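# Hang the power strip on two screws by keyhole slots

## Task

Put the power strip's keyhole slots over the two screws so that it hangs level with nothing else supporting it, with the narrow part of each slot uppermost. Then open the gripper and move the arms away. It only counts if the strip stays hung once the robot is no longer holding it.

## Robot and tools

Robot: two arms, left_arm and right_arm, each a six-joint arm with a two-finger gripper, set on a table. Scene frame: origin on the table top midway between the arms, +x out over the table, +z up, left_arm on the +y side. Bases: left_arm at (-0.029, +0.265, 0) m, quat_wxyz (+0.997, 0, 0, +0.078); right_arm at (-0.018, -0.247, 0) m, quat_wxyz (+1.000, 0, 0, +0.002). The names left and right do not refer to sides of a camera image. Each gripper's fingers point along its own +z axis and close along its y axis. end_effector_position is the point between the finger pads, just under 1 cm behind the tips.

Row format (used by every moving call): one flat list of 16 numbers covering both arms, even when only one arm moves. The first 8 are left_arm: x, y, z (metres, scene frame), qw, qx, qy, qz (orientation quaternion, w first, scene frame), opening. The next 8 are right_arm in the same order. Position and quaternion make an absolute pose, not an offset. Opening runs from -1 (closed) to +1 (fully open, 0.087 m). A target more than 0.6 m from an arm's last reported position, along any axis of that gripper, gets the call refused and nothing is sent. To hold an arm still, resend its last reported full pose and the opening it should keep. To keep an orientation, keep sending the same target quaternion rather than copying the reported one, which drifts.

execute_actions(actions, pictures): actions is a list with at most one item. An empty list just returns the state plus pictures. {"rows": [[16 numbers], ...], "steps": n} runs 3 to 15 control steps of 1/30 s (15 if omitted). Each row drives one step, and the last row repeats if there are fewer rows than steps. {"steps": n} without rows is a wait of up to 300 steps, counted from the previous result, so your reply time is included. Pictures come only with an empty list or with pictures: true. The result arrives 3 steps before the action finishes; those steps run while you reply.

move(target, speed): target is one 16-number row as above (absolute poses). Both grippers travel straight toward their poses and arrive together over 0.5 to 10 s; anything longer is cut off at 10 s. speed is in m/s, from 0.002 to 0.5, default 0.25, and turning is capped at twice that in rad/s. The opening is applied at the start. Paths do not avoid obstacles or the other arm, and grippers can lag, stray, or overshoot speed. Faster contact and a target deeper past contact both press harder. The result adds a move: line giving the ending (done, off_target, moving, held, fault) and limits (paced = pose clipped; held = a check blocked steps, after which the arm can jump faster). It also gives each gripper's distance from its target.

Replying without calling a tool ends all remaining scenes.

Results: the state line gives each gripper's position and quat_wxyz. Reported positions can be off, more so at long reach. grip_measured is the finger opening on the command scale. To grip, command about 0.02 below it; a smaller gap grips more lightly. A pose unreachable line or HELD marks steps where the clearance check changed or blocked a command. A Hand target line shows the pose the controller is driving toward. MOTOR HOT appears from 75 °C. At 90 °C the arm stops for 10 s, and at 100 °C the arm drops whatever it holds; these stops show as OVER-TEMPERATURE FAULT.

Motion limits: each step, the command is clipped to within 70 mm and 16 degrees of the measured pose. After an action ends, the arm continues only as far as that clipped pose, so far targets need follow-up commands. Friction can leave the gripper up to about 31 mm from the command, and commands smaller than that may do nothing. Position takes priority over orientation. Joint ranges (rad): waist -2.618..3.054, shoulder 0..3.142, elbow 0..3.142, wrist pitch -1.571..1.571, wrist yaw -1.571..1.571, wrist roll -2.094..2.094.

Things to avoid: dropping the strip or pushing it or anything else off the table, hard or fast contacts, the arms striking or pressing on each other, and holding a load for long, which heats the motors. Loose objects may get brief outside nudges. The strip must be seated with the narrow ends of its slots on the screws and hang level before you release it and withdraw.

Each tool is called after "Call:" by a JSON object that holds its "fn" and its "kwargs".

## Session

Call:
{"fn": "execute_actions", "kwargs": {"actions": []}}

Scene clock: 0.00 s of 5050.00 s.
left_arm: end_effector_position=(-0.0727, +0.6351, +0.1224) grip_measured=+0.991 end_effector_quat_wxyz=(+0.070, -0.137, +0.978, +0.142) | right_arm: end_effector_position=(+0.2548, -0.6837, +0.1494) grip_measured=+0.982 end_effector_quat_wxyz=(-0.003, -0.222, +0.957, -0.189)
Joint positions: left_arm=[ 1.478  1.704  1.432 -1.002  0.117  1.338  0.087] | right_arm=[-0.879  2.294  2.322 -1.26   0.173 -1.361  0.087]
Joint velocities: left_arm=[ 0.022  0.002  0.002 -0.051 -0.051  0.081 -0.001] | right_arm=[-0.007  0.022 -0.012  0.066  0.022  0.022 -0.   ]
Motor temperatures (°C, as the motors report them): left_arm=[23 21 20 24 20 22] | right_arm=[23 21 23 22 22 20]
Hand target (left_arm): -0.073, +0.635, +0.122; +0.070, -0.137, +0.978, +0.142
Hand target (right_arm): +0.255, -0.684, +0.149; -0.003, -0.222, +0.957, -0.189

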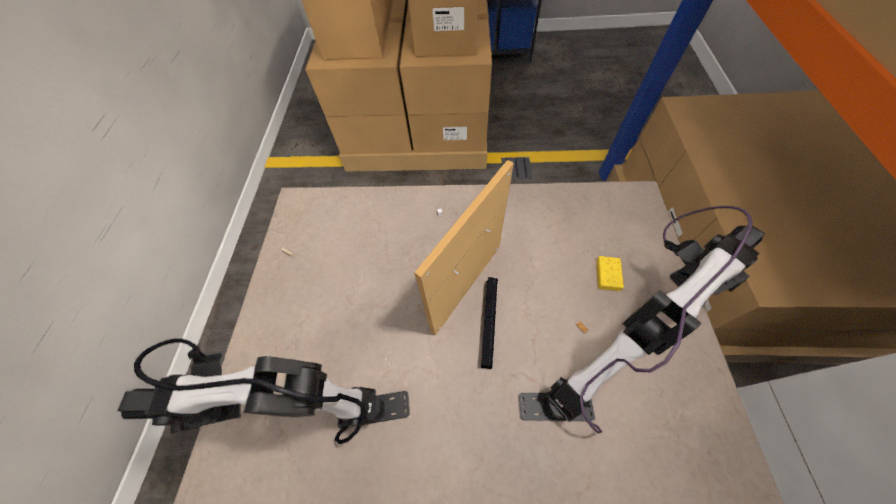

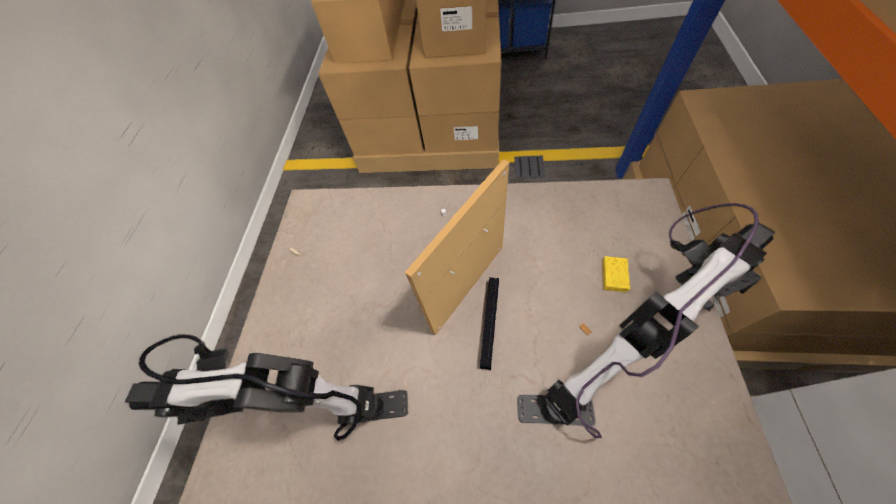

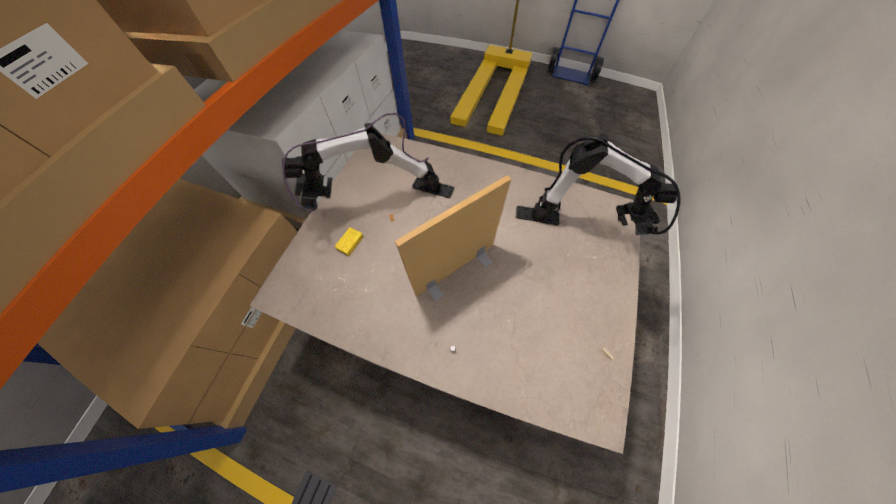

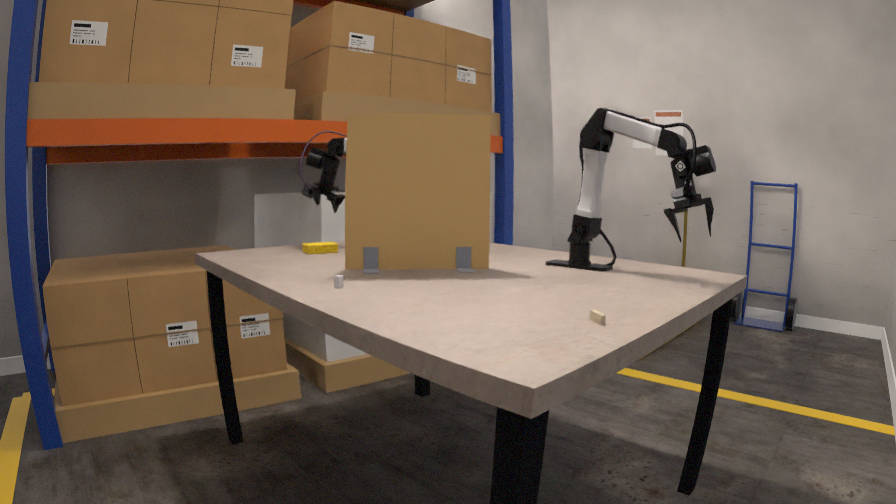

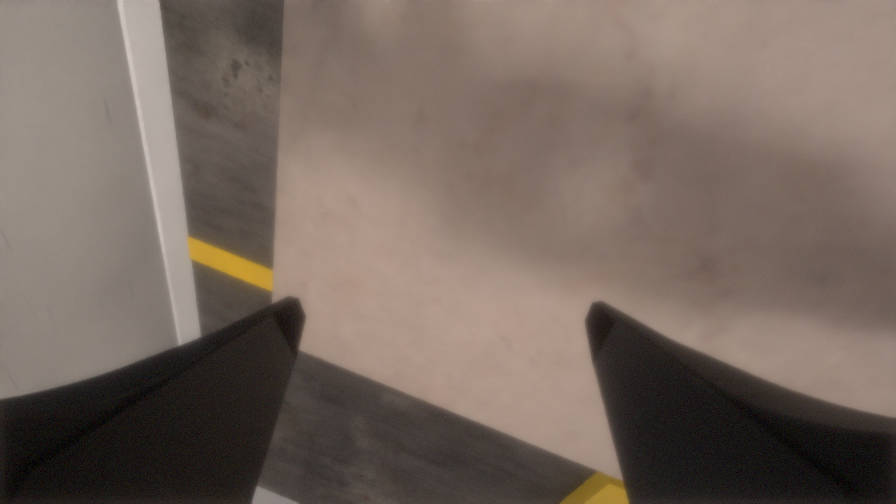

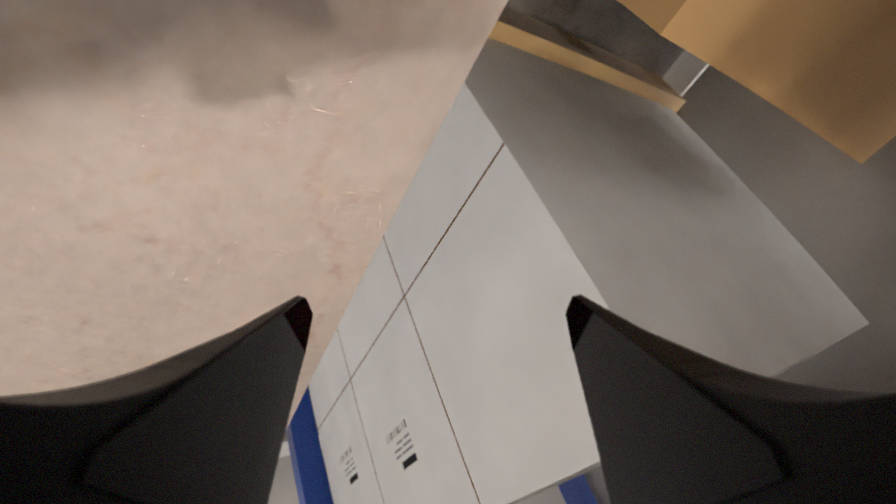

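Call:
{"fn": "move", "kwargs": {"target": [-0.0727,0.6351,0.1224,0.07,-0.137,0.978,0.142,1,0.24,-0.2,0.12,0,0.707,0.707,0,1]}}

Scene clock: 5.00 s of 5050.00 s.
left_arm: end_effector_position=(-0.0727, +0.6351, +0.1224) grip_measured=+0.991 end_effector_quat_wxyz=(+0.070, -0.137, +0.978, +0.142) | right_arm: end_effector_position=(+0.2392, -0.2036, +0.1181) grip_measured=+0.982 end_effector_quat_wxyz=(-0.002, +0.705, +0.709, -0.006)
Joint positions: left_arm=[ 1.478  1.704  1.432 -1.002  0.117  1.338  0.087] | right_arm=[ 0.008  1.524  1.247 -1.304  0.005  1.577  0.087]
Joint velocities: left_arm=[-0.007  0.007 -0.007 -0.051  0.037  0.022 -0.001] | right_arm=[-0.007 -0.017  0.002 -0.051  0.007  0.11   0.001]
Motor temperatures (°C, as the motors report them): left_arm=[23 22 20 24 20 22] | right_arm=[23 23 23 22 22 20]
Hand target (left_arm): -0.073, +0.635, +0.122; +0.070, -0.137, +0.978, +0.142
Hand target (right_arm): +0.239, -0.200, +0.118; +0.005, +0.705, +0.709, +0.004
Off the commanded pose (left_arm): 0.000 m, 0 deg.
Off the commanded pose (right_arm): 0.004 m, 1 deg.
Kept back: nothing.
move: done

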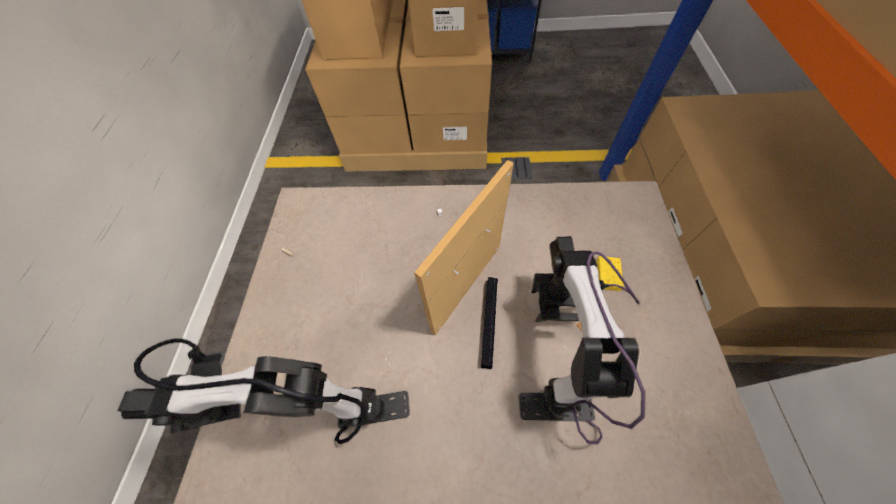

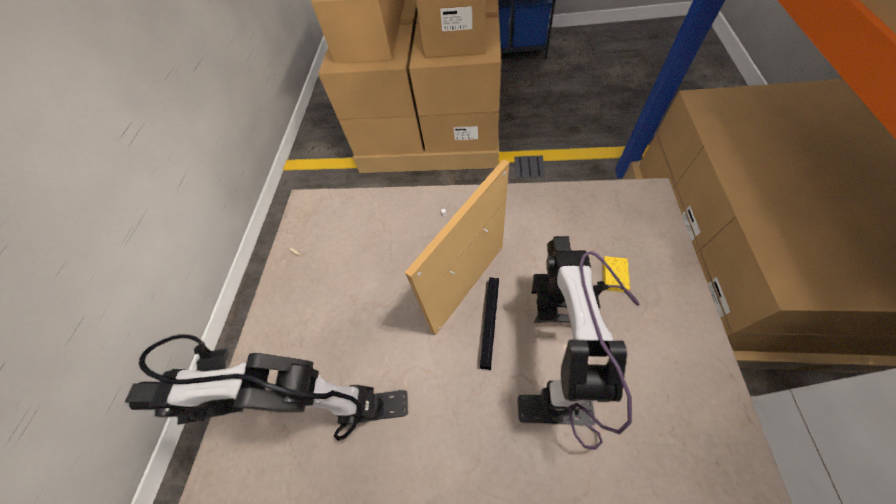

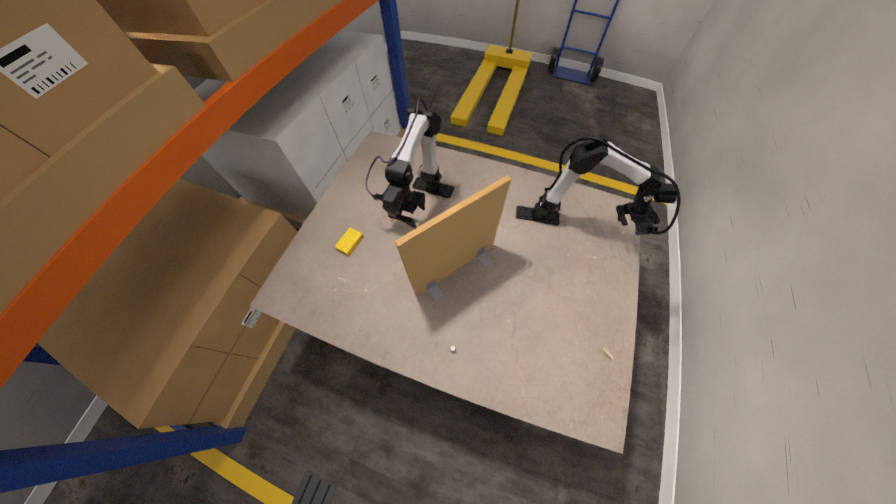

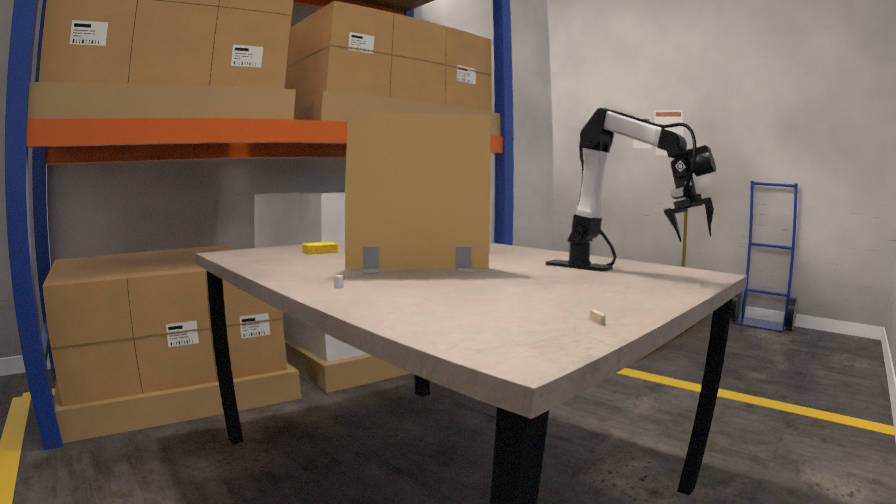

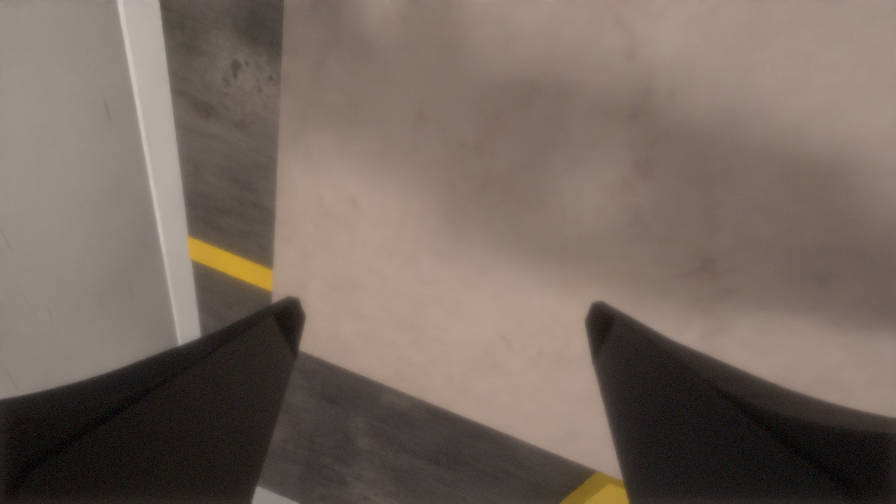

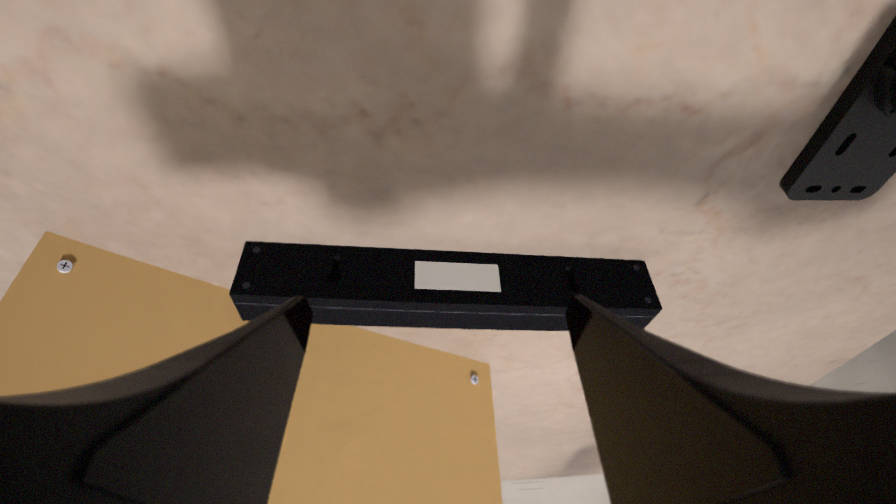

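Call:
{"fn": "zoom_image", "kwargs": {"camera": "cam_right_wrist", "region": [220,220,680,340]}}

Region (220, 220, 680, 340) of cam_right_wrist's 896x504 image, scaled by 1.096, with more detail than that image has; it fills the top 131 rows of this view, and the rest is white.

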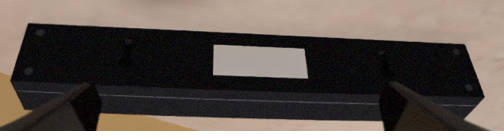

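Call:
{"fn": "move", "kwargs": {"target": [-0.0727,0.6351,0.1224,0.07,-0.137,0.978,0.142,1,0.17,-0.075,0.1,0,0,1,0,1]}}

Call:
{"fn": "move", "kwargs": {"target": [-0.0727,0.6351,0.1224,0.07,-0.137,0.978,0.142,1,0.17,-0.075,0.03,0,0,1,0,1], "speed": 0.1}}

Call:
{"fn": "move", "kwargs": {"target": [-0.0727,0.6351,0.1224,0.07,-0.137,0.978,0.142,1,0.17,-0.075,0.03,0,0,1,0,-1]}}

Scene clock: 8.90 s of 5050.00 s.
left_arm: end_effector_position=(-0.0727, +0.6351, +0.1224) grip_measured=+0.991 end_effector_quat_wxyz=(+0.070, -0.137, +0.978, +0.142) | right_arm: end_effector_position=(+0.1612, -0.0830, +0.0979) grip_measured=+0.982 end_effector_quat_wxyz=(-0.007, +0.009, +1.000, -0.009)
Joint positions: left_arm=[ 1.478  1.704  1.432 -1.002  0.117  1.338  0.087] | right_arm=[ 0.638  1.608  1.246 -1.232  0.005  0.66   0.087]
Joint velocities: left_arm=[ 0.002 -0.017 -0.012 -0.037 -0.022  0.037 -0.001] | right_arm=[ 0.007 -0.012  0.007  0.007  0.066 -0.037  0.001]
Motor temperatures (°C, as the motors report them): left_arm=[23 23 21 24 20 22] | right_arm=[23 23 23 22 22 20]
Hand target (left_arm): -0.073, +0.635, +0.122; +0.070, -0.137, +0.978, +0.142
Hand target (right_arm): +0.169, -0.073, +0.100; +0.004, +0.000, +1.000, +0.004
Off the commanded pose (left_arm): 0.000 m, 0 deg.
Off the commanded pose (right_arm): 0.012 m, 2 deg.
Kept back: nothing.
move: off_target (right_arm)

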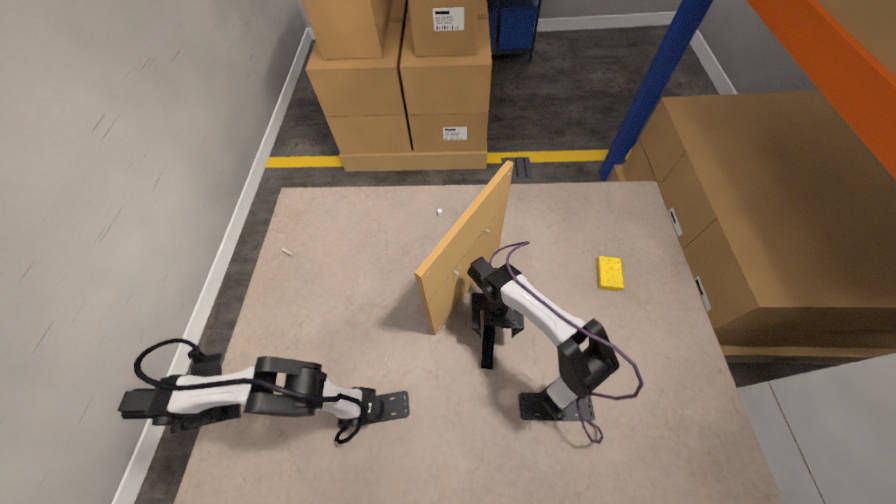

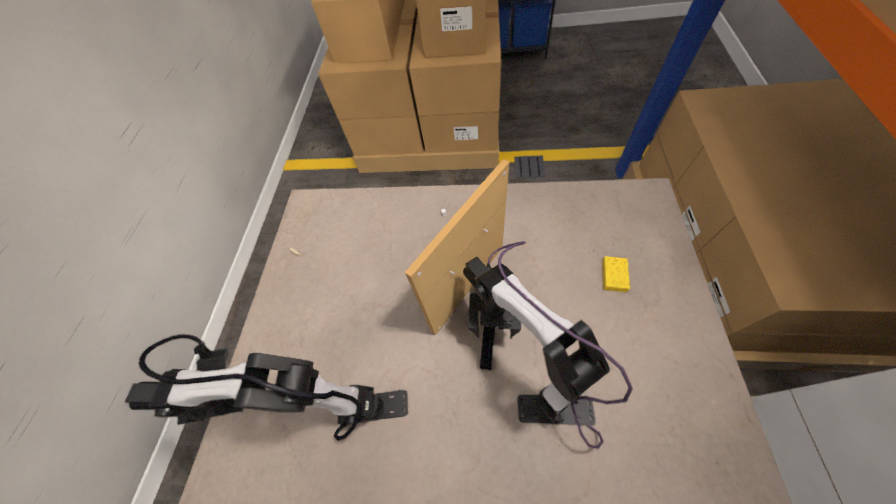

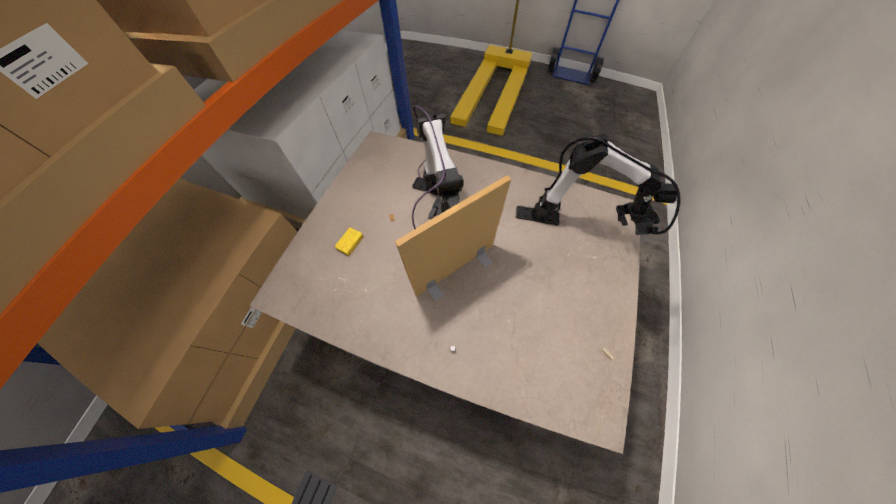

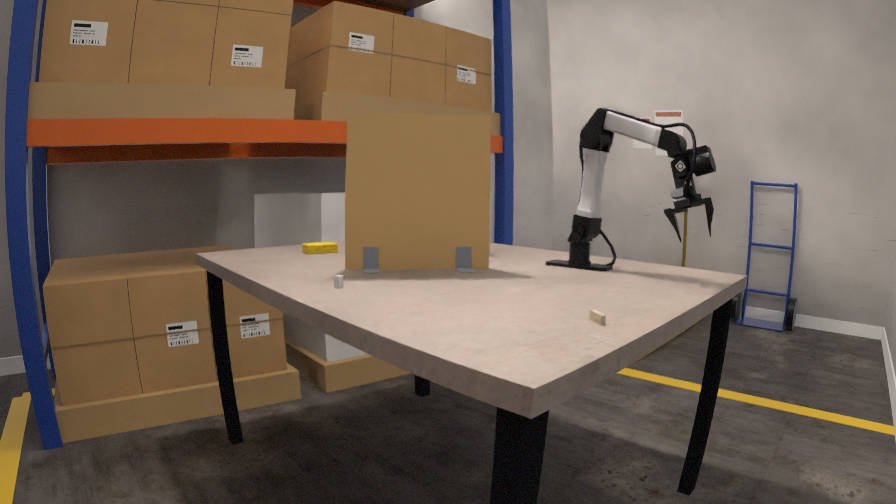

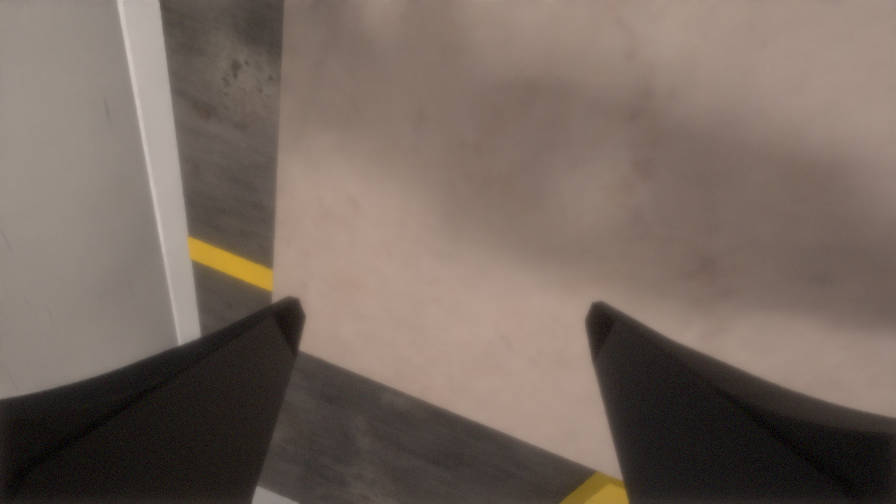

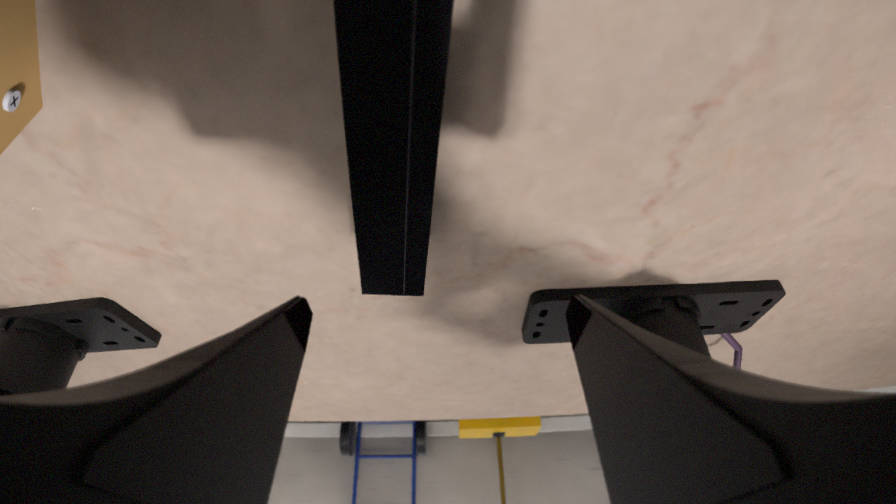

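Scene clock: 10.17 s of 5050.00 s.
left_arm: end_effector_position=(-0.0727, +0.6351, +0.1224) grip_measured=+0.991 end_effector_quat_wxyz=(+0.070, -0.137, +0.978, +0.142) | right_arm: end_effector_position=(+0.1721, -0.0751, +0.0373) grip_measured=+0.982 end_effector_quat_wxyz=(+0.005, +0.006, +1.000, +0.000)
Joint positions: left_arm=[ 1.478  1.704  1.432 -1.002  0.117  1.338  0.087] | right_arm=[ 0.638  1.686  1.086 -0.964  0.005  0.653  0.087]
Joint velocities: left_arm=[ 0.002  0.007 -0.017 -0.007  0.037 -0.081 -0.   ] | right_arm=[-0.012  0.007  0.002  0.007 -0.037 -0.081 -0.001]
Motor temperatures (°C, as the motors report them): left_arm=[23 23 21 24 20 22] | right_arm=[23 23 23 22 22 20]
Hand target (left_arm): -0.073, +0.635, +0.122; +0.070, -0.137, +0.978, +0.142
Hand target (right_arm): +0.170, -0.075, +0.030; +0.000, +0.000, +1.000, +0.000
Off the commanded pose (left_arm): 0.000 m, 0 deg.
Off the commanded pose (right_arm): 0.008 m, 1 deg.
Kept back: nothing.
move: done

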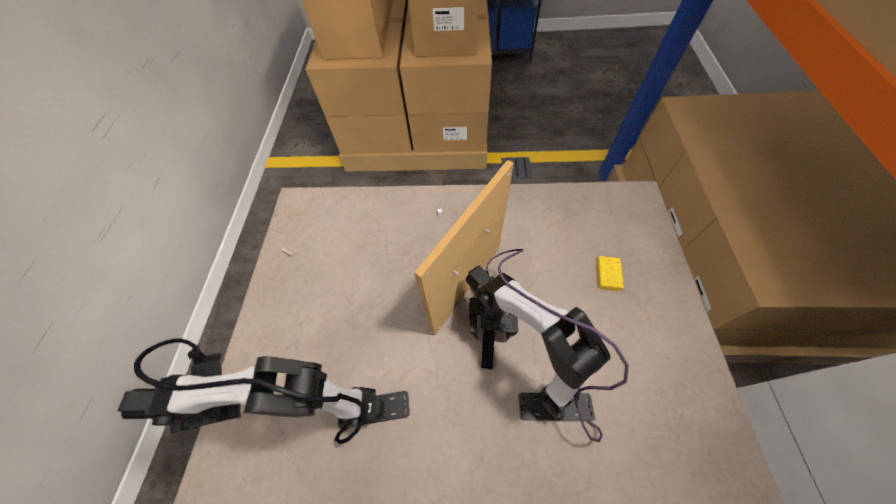

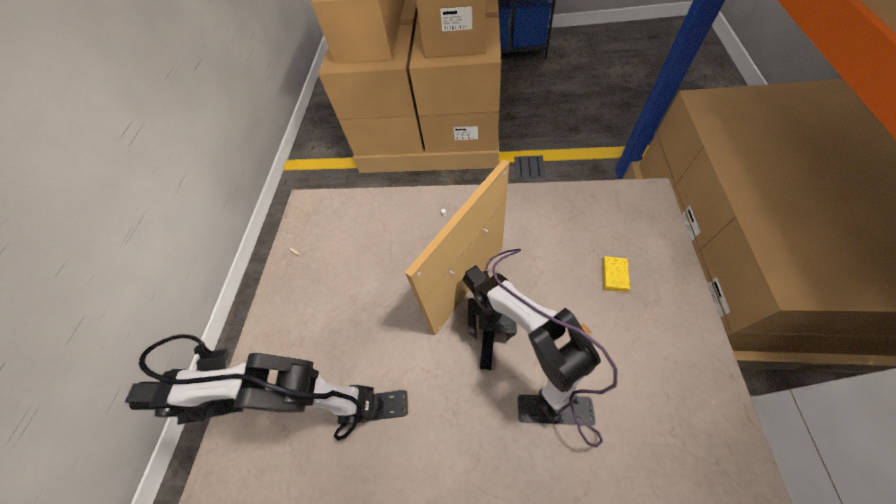

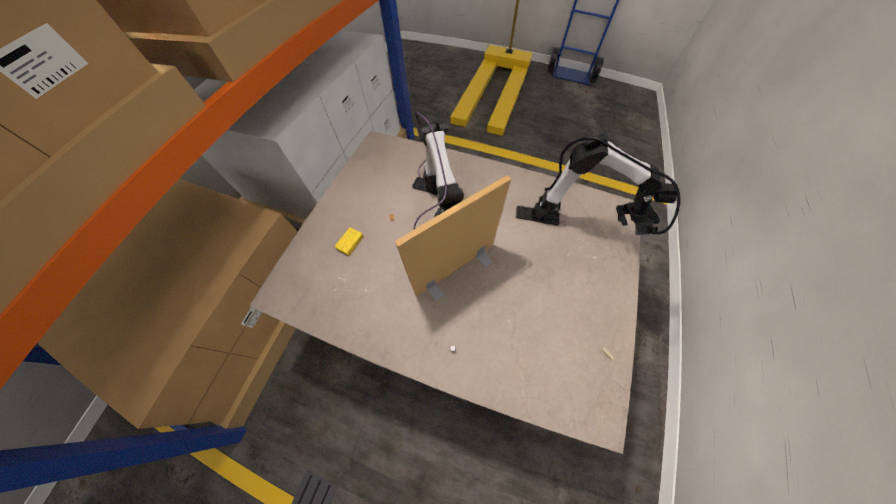

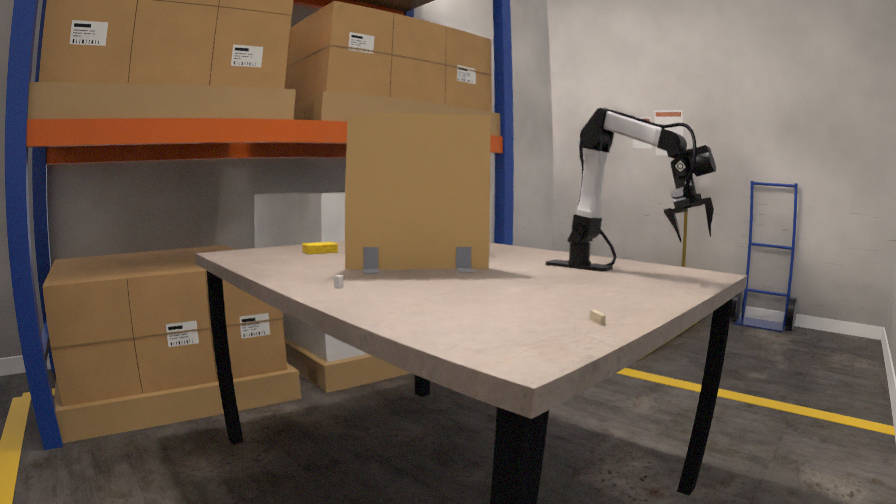

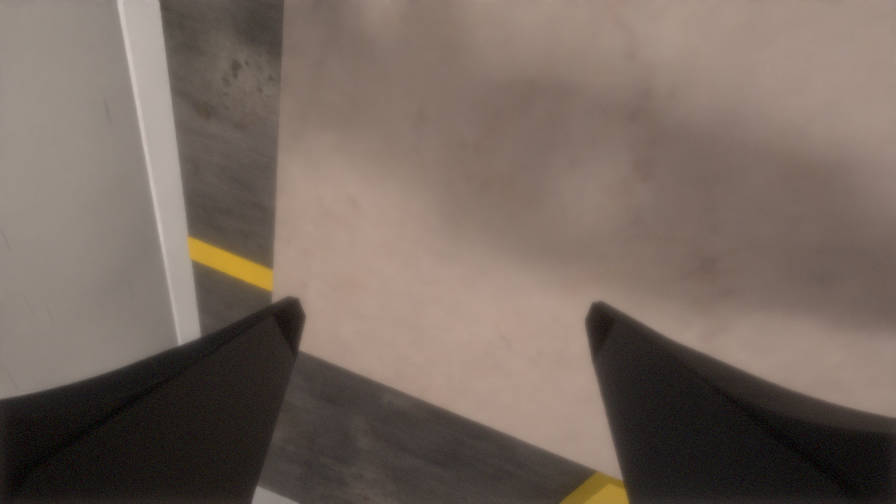

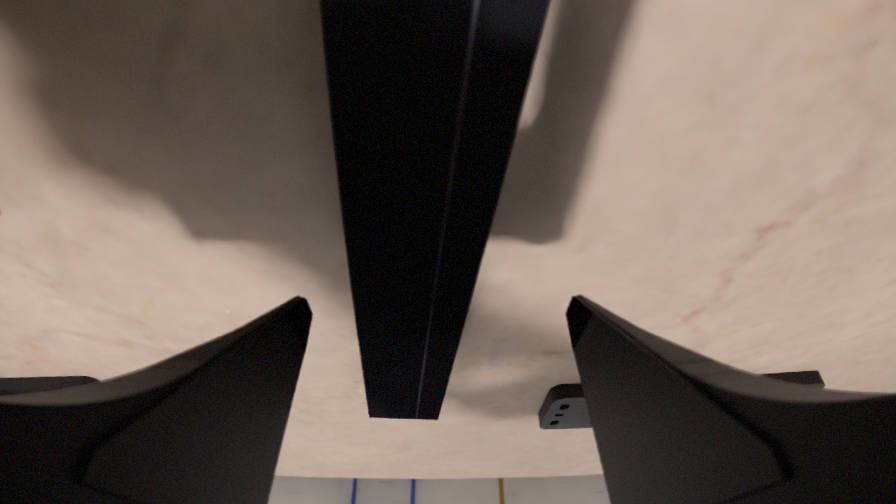

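Scene clock: 10.87 s of 5050.00 s.
left_arm: end_effector_position=(-0.0727, +0.6351, +0.1224) grip_measured=+0.991 end_effector_quat_wxyz=(+0.070, -0.137, +0.978, +0.142) | right_arm: end_effector_position=(+0.1723, -0.0748, +0.0372) grip_measured=-0.284 end_effector_quat_wxyz=(+0.005, +0.006, +1.000, +0.000)
Joint positions: left_arm=[ 1.478  1.704  1.432 -1.002  0.117  1.338  0.087] | right_arm=[ 0.639  1.686  1.086 -0.963  0.006  0.654  0.031]
Joint velocities: left_arm=[-0.027 -0.007  0.002  0.037  0.022 -0.037  0.001] | right_arm=[ 0.007  0.007 -0.002 -0.081  0.051  0.022 -0.001]
Motor temperatures (°C, as the motors report them): left_arm=[23 23 21 24 20 22] | right_arm=[23 23 24 22 22 20]
Hand target (left_arm): -0.073, +0.635, +0.122; +0.070, -0.137, +0.978, +0.142
Hand target (right_arm): +0.170, -0.075, +0.030; +0.000, -0.000, +1.000, -0.000
Off the commanded pose (left_arm): 0.000 m, 0 deg.
Off the commanded pose (right_arm): 0.008 m, 1 deg.
Kept back: nothing.
move: done

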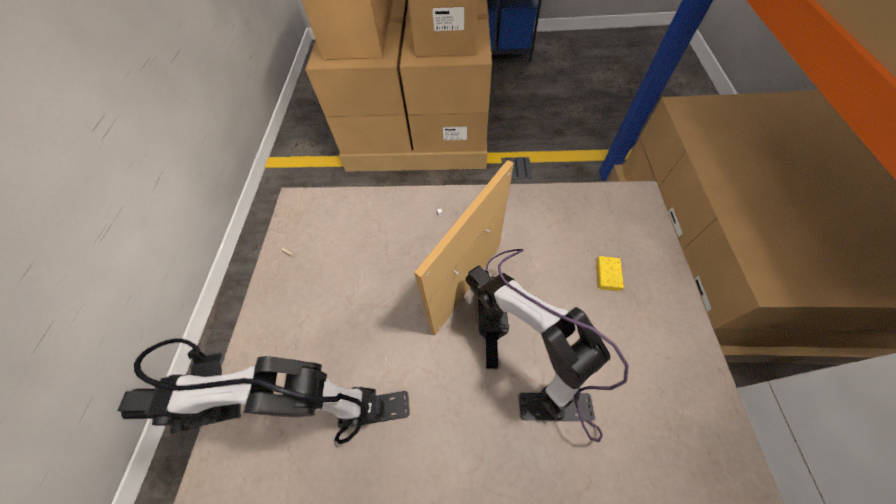

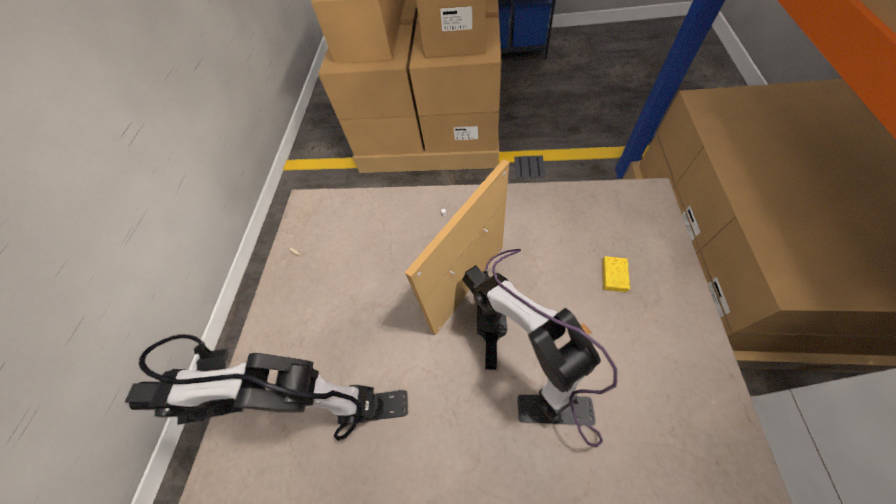

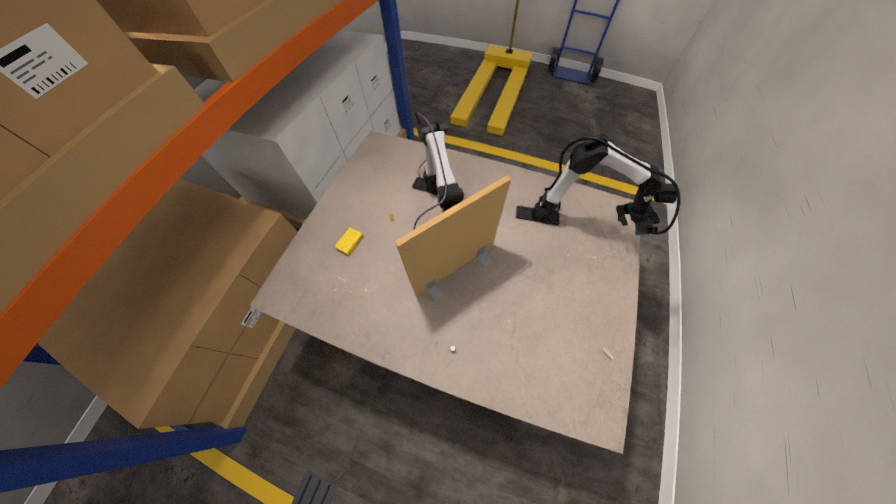

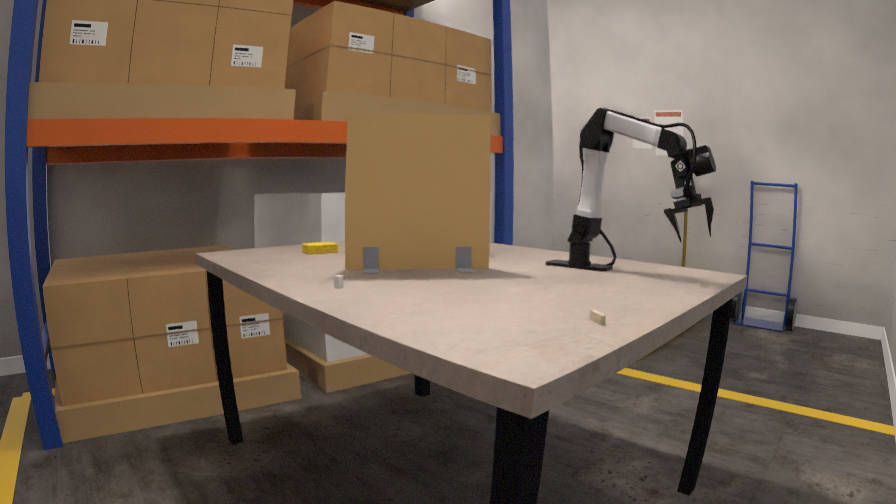

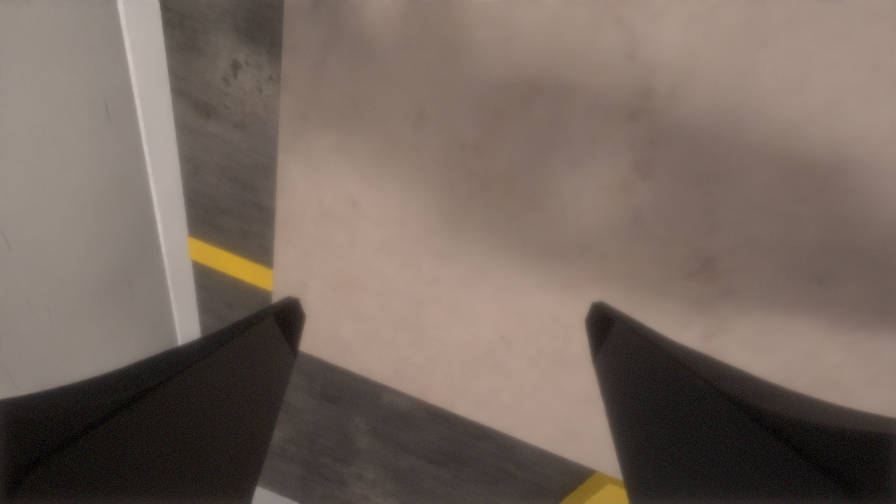

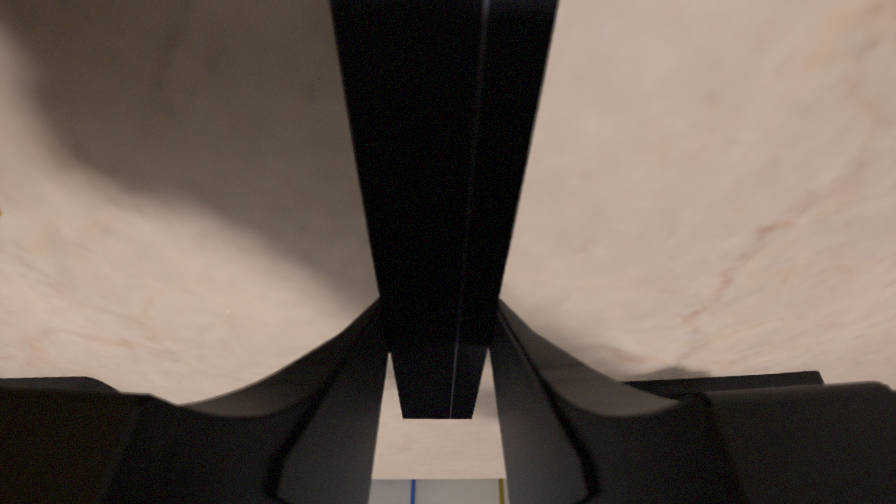

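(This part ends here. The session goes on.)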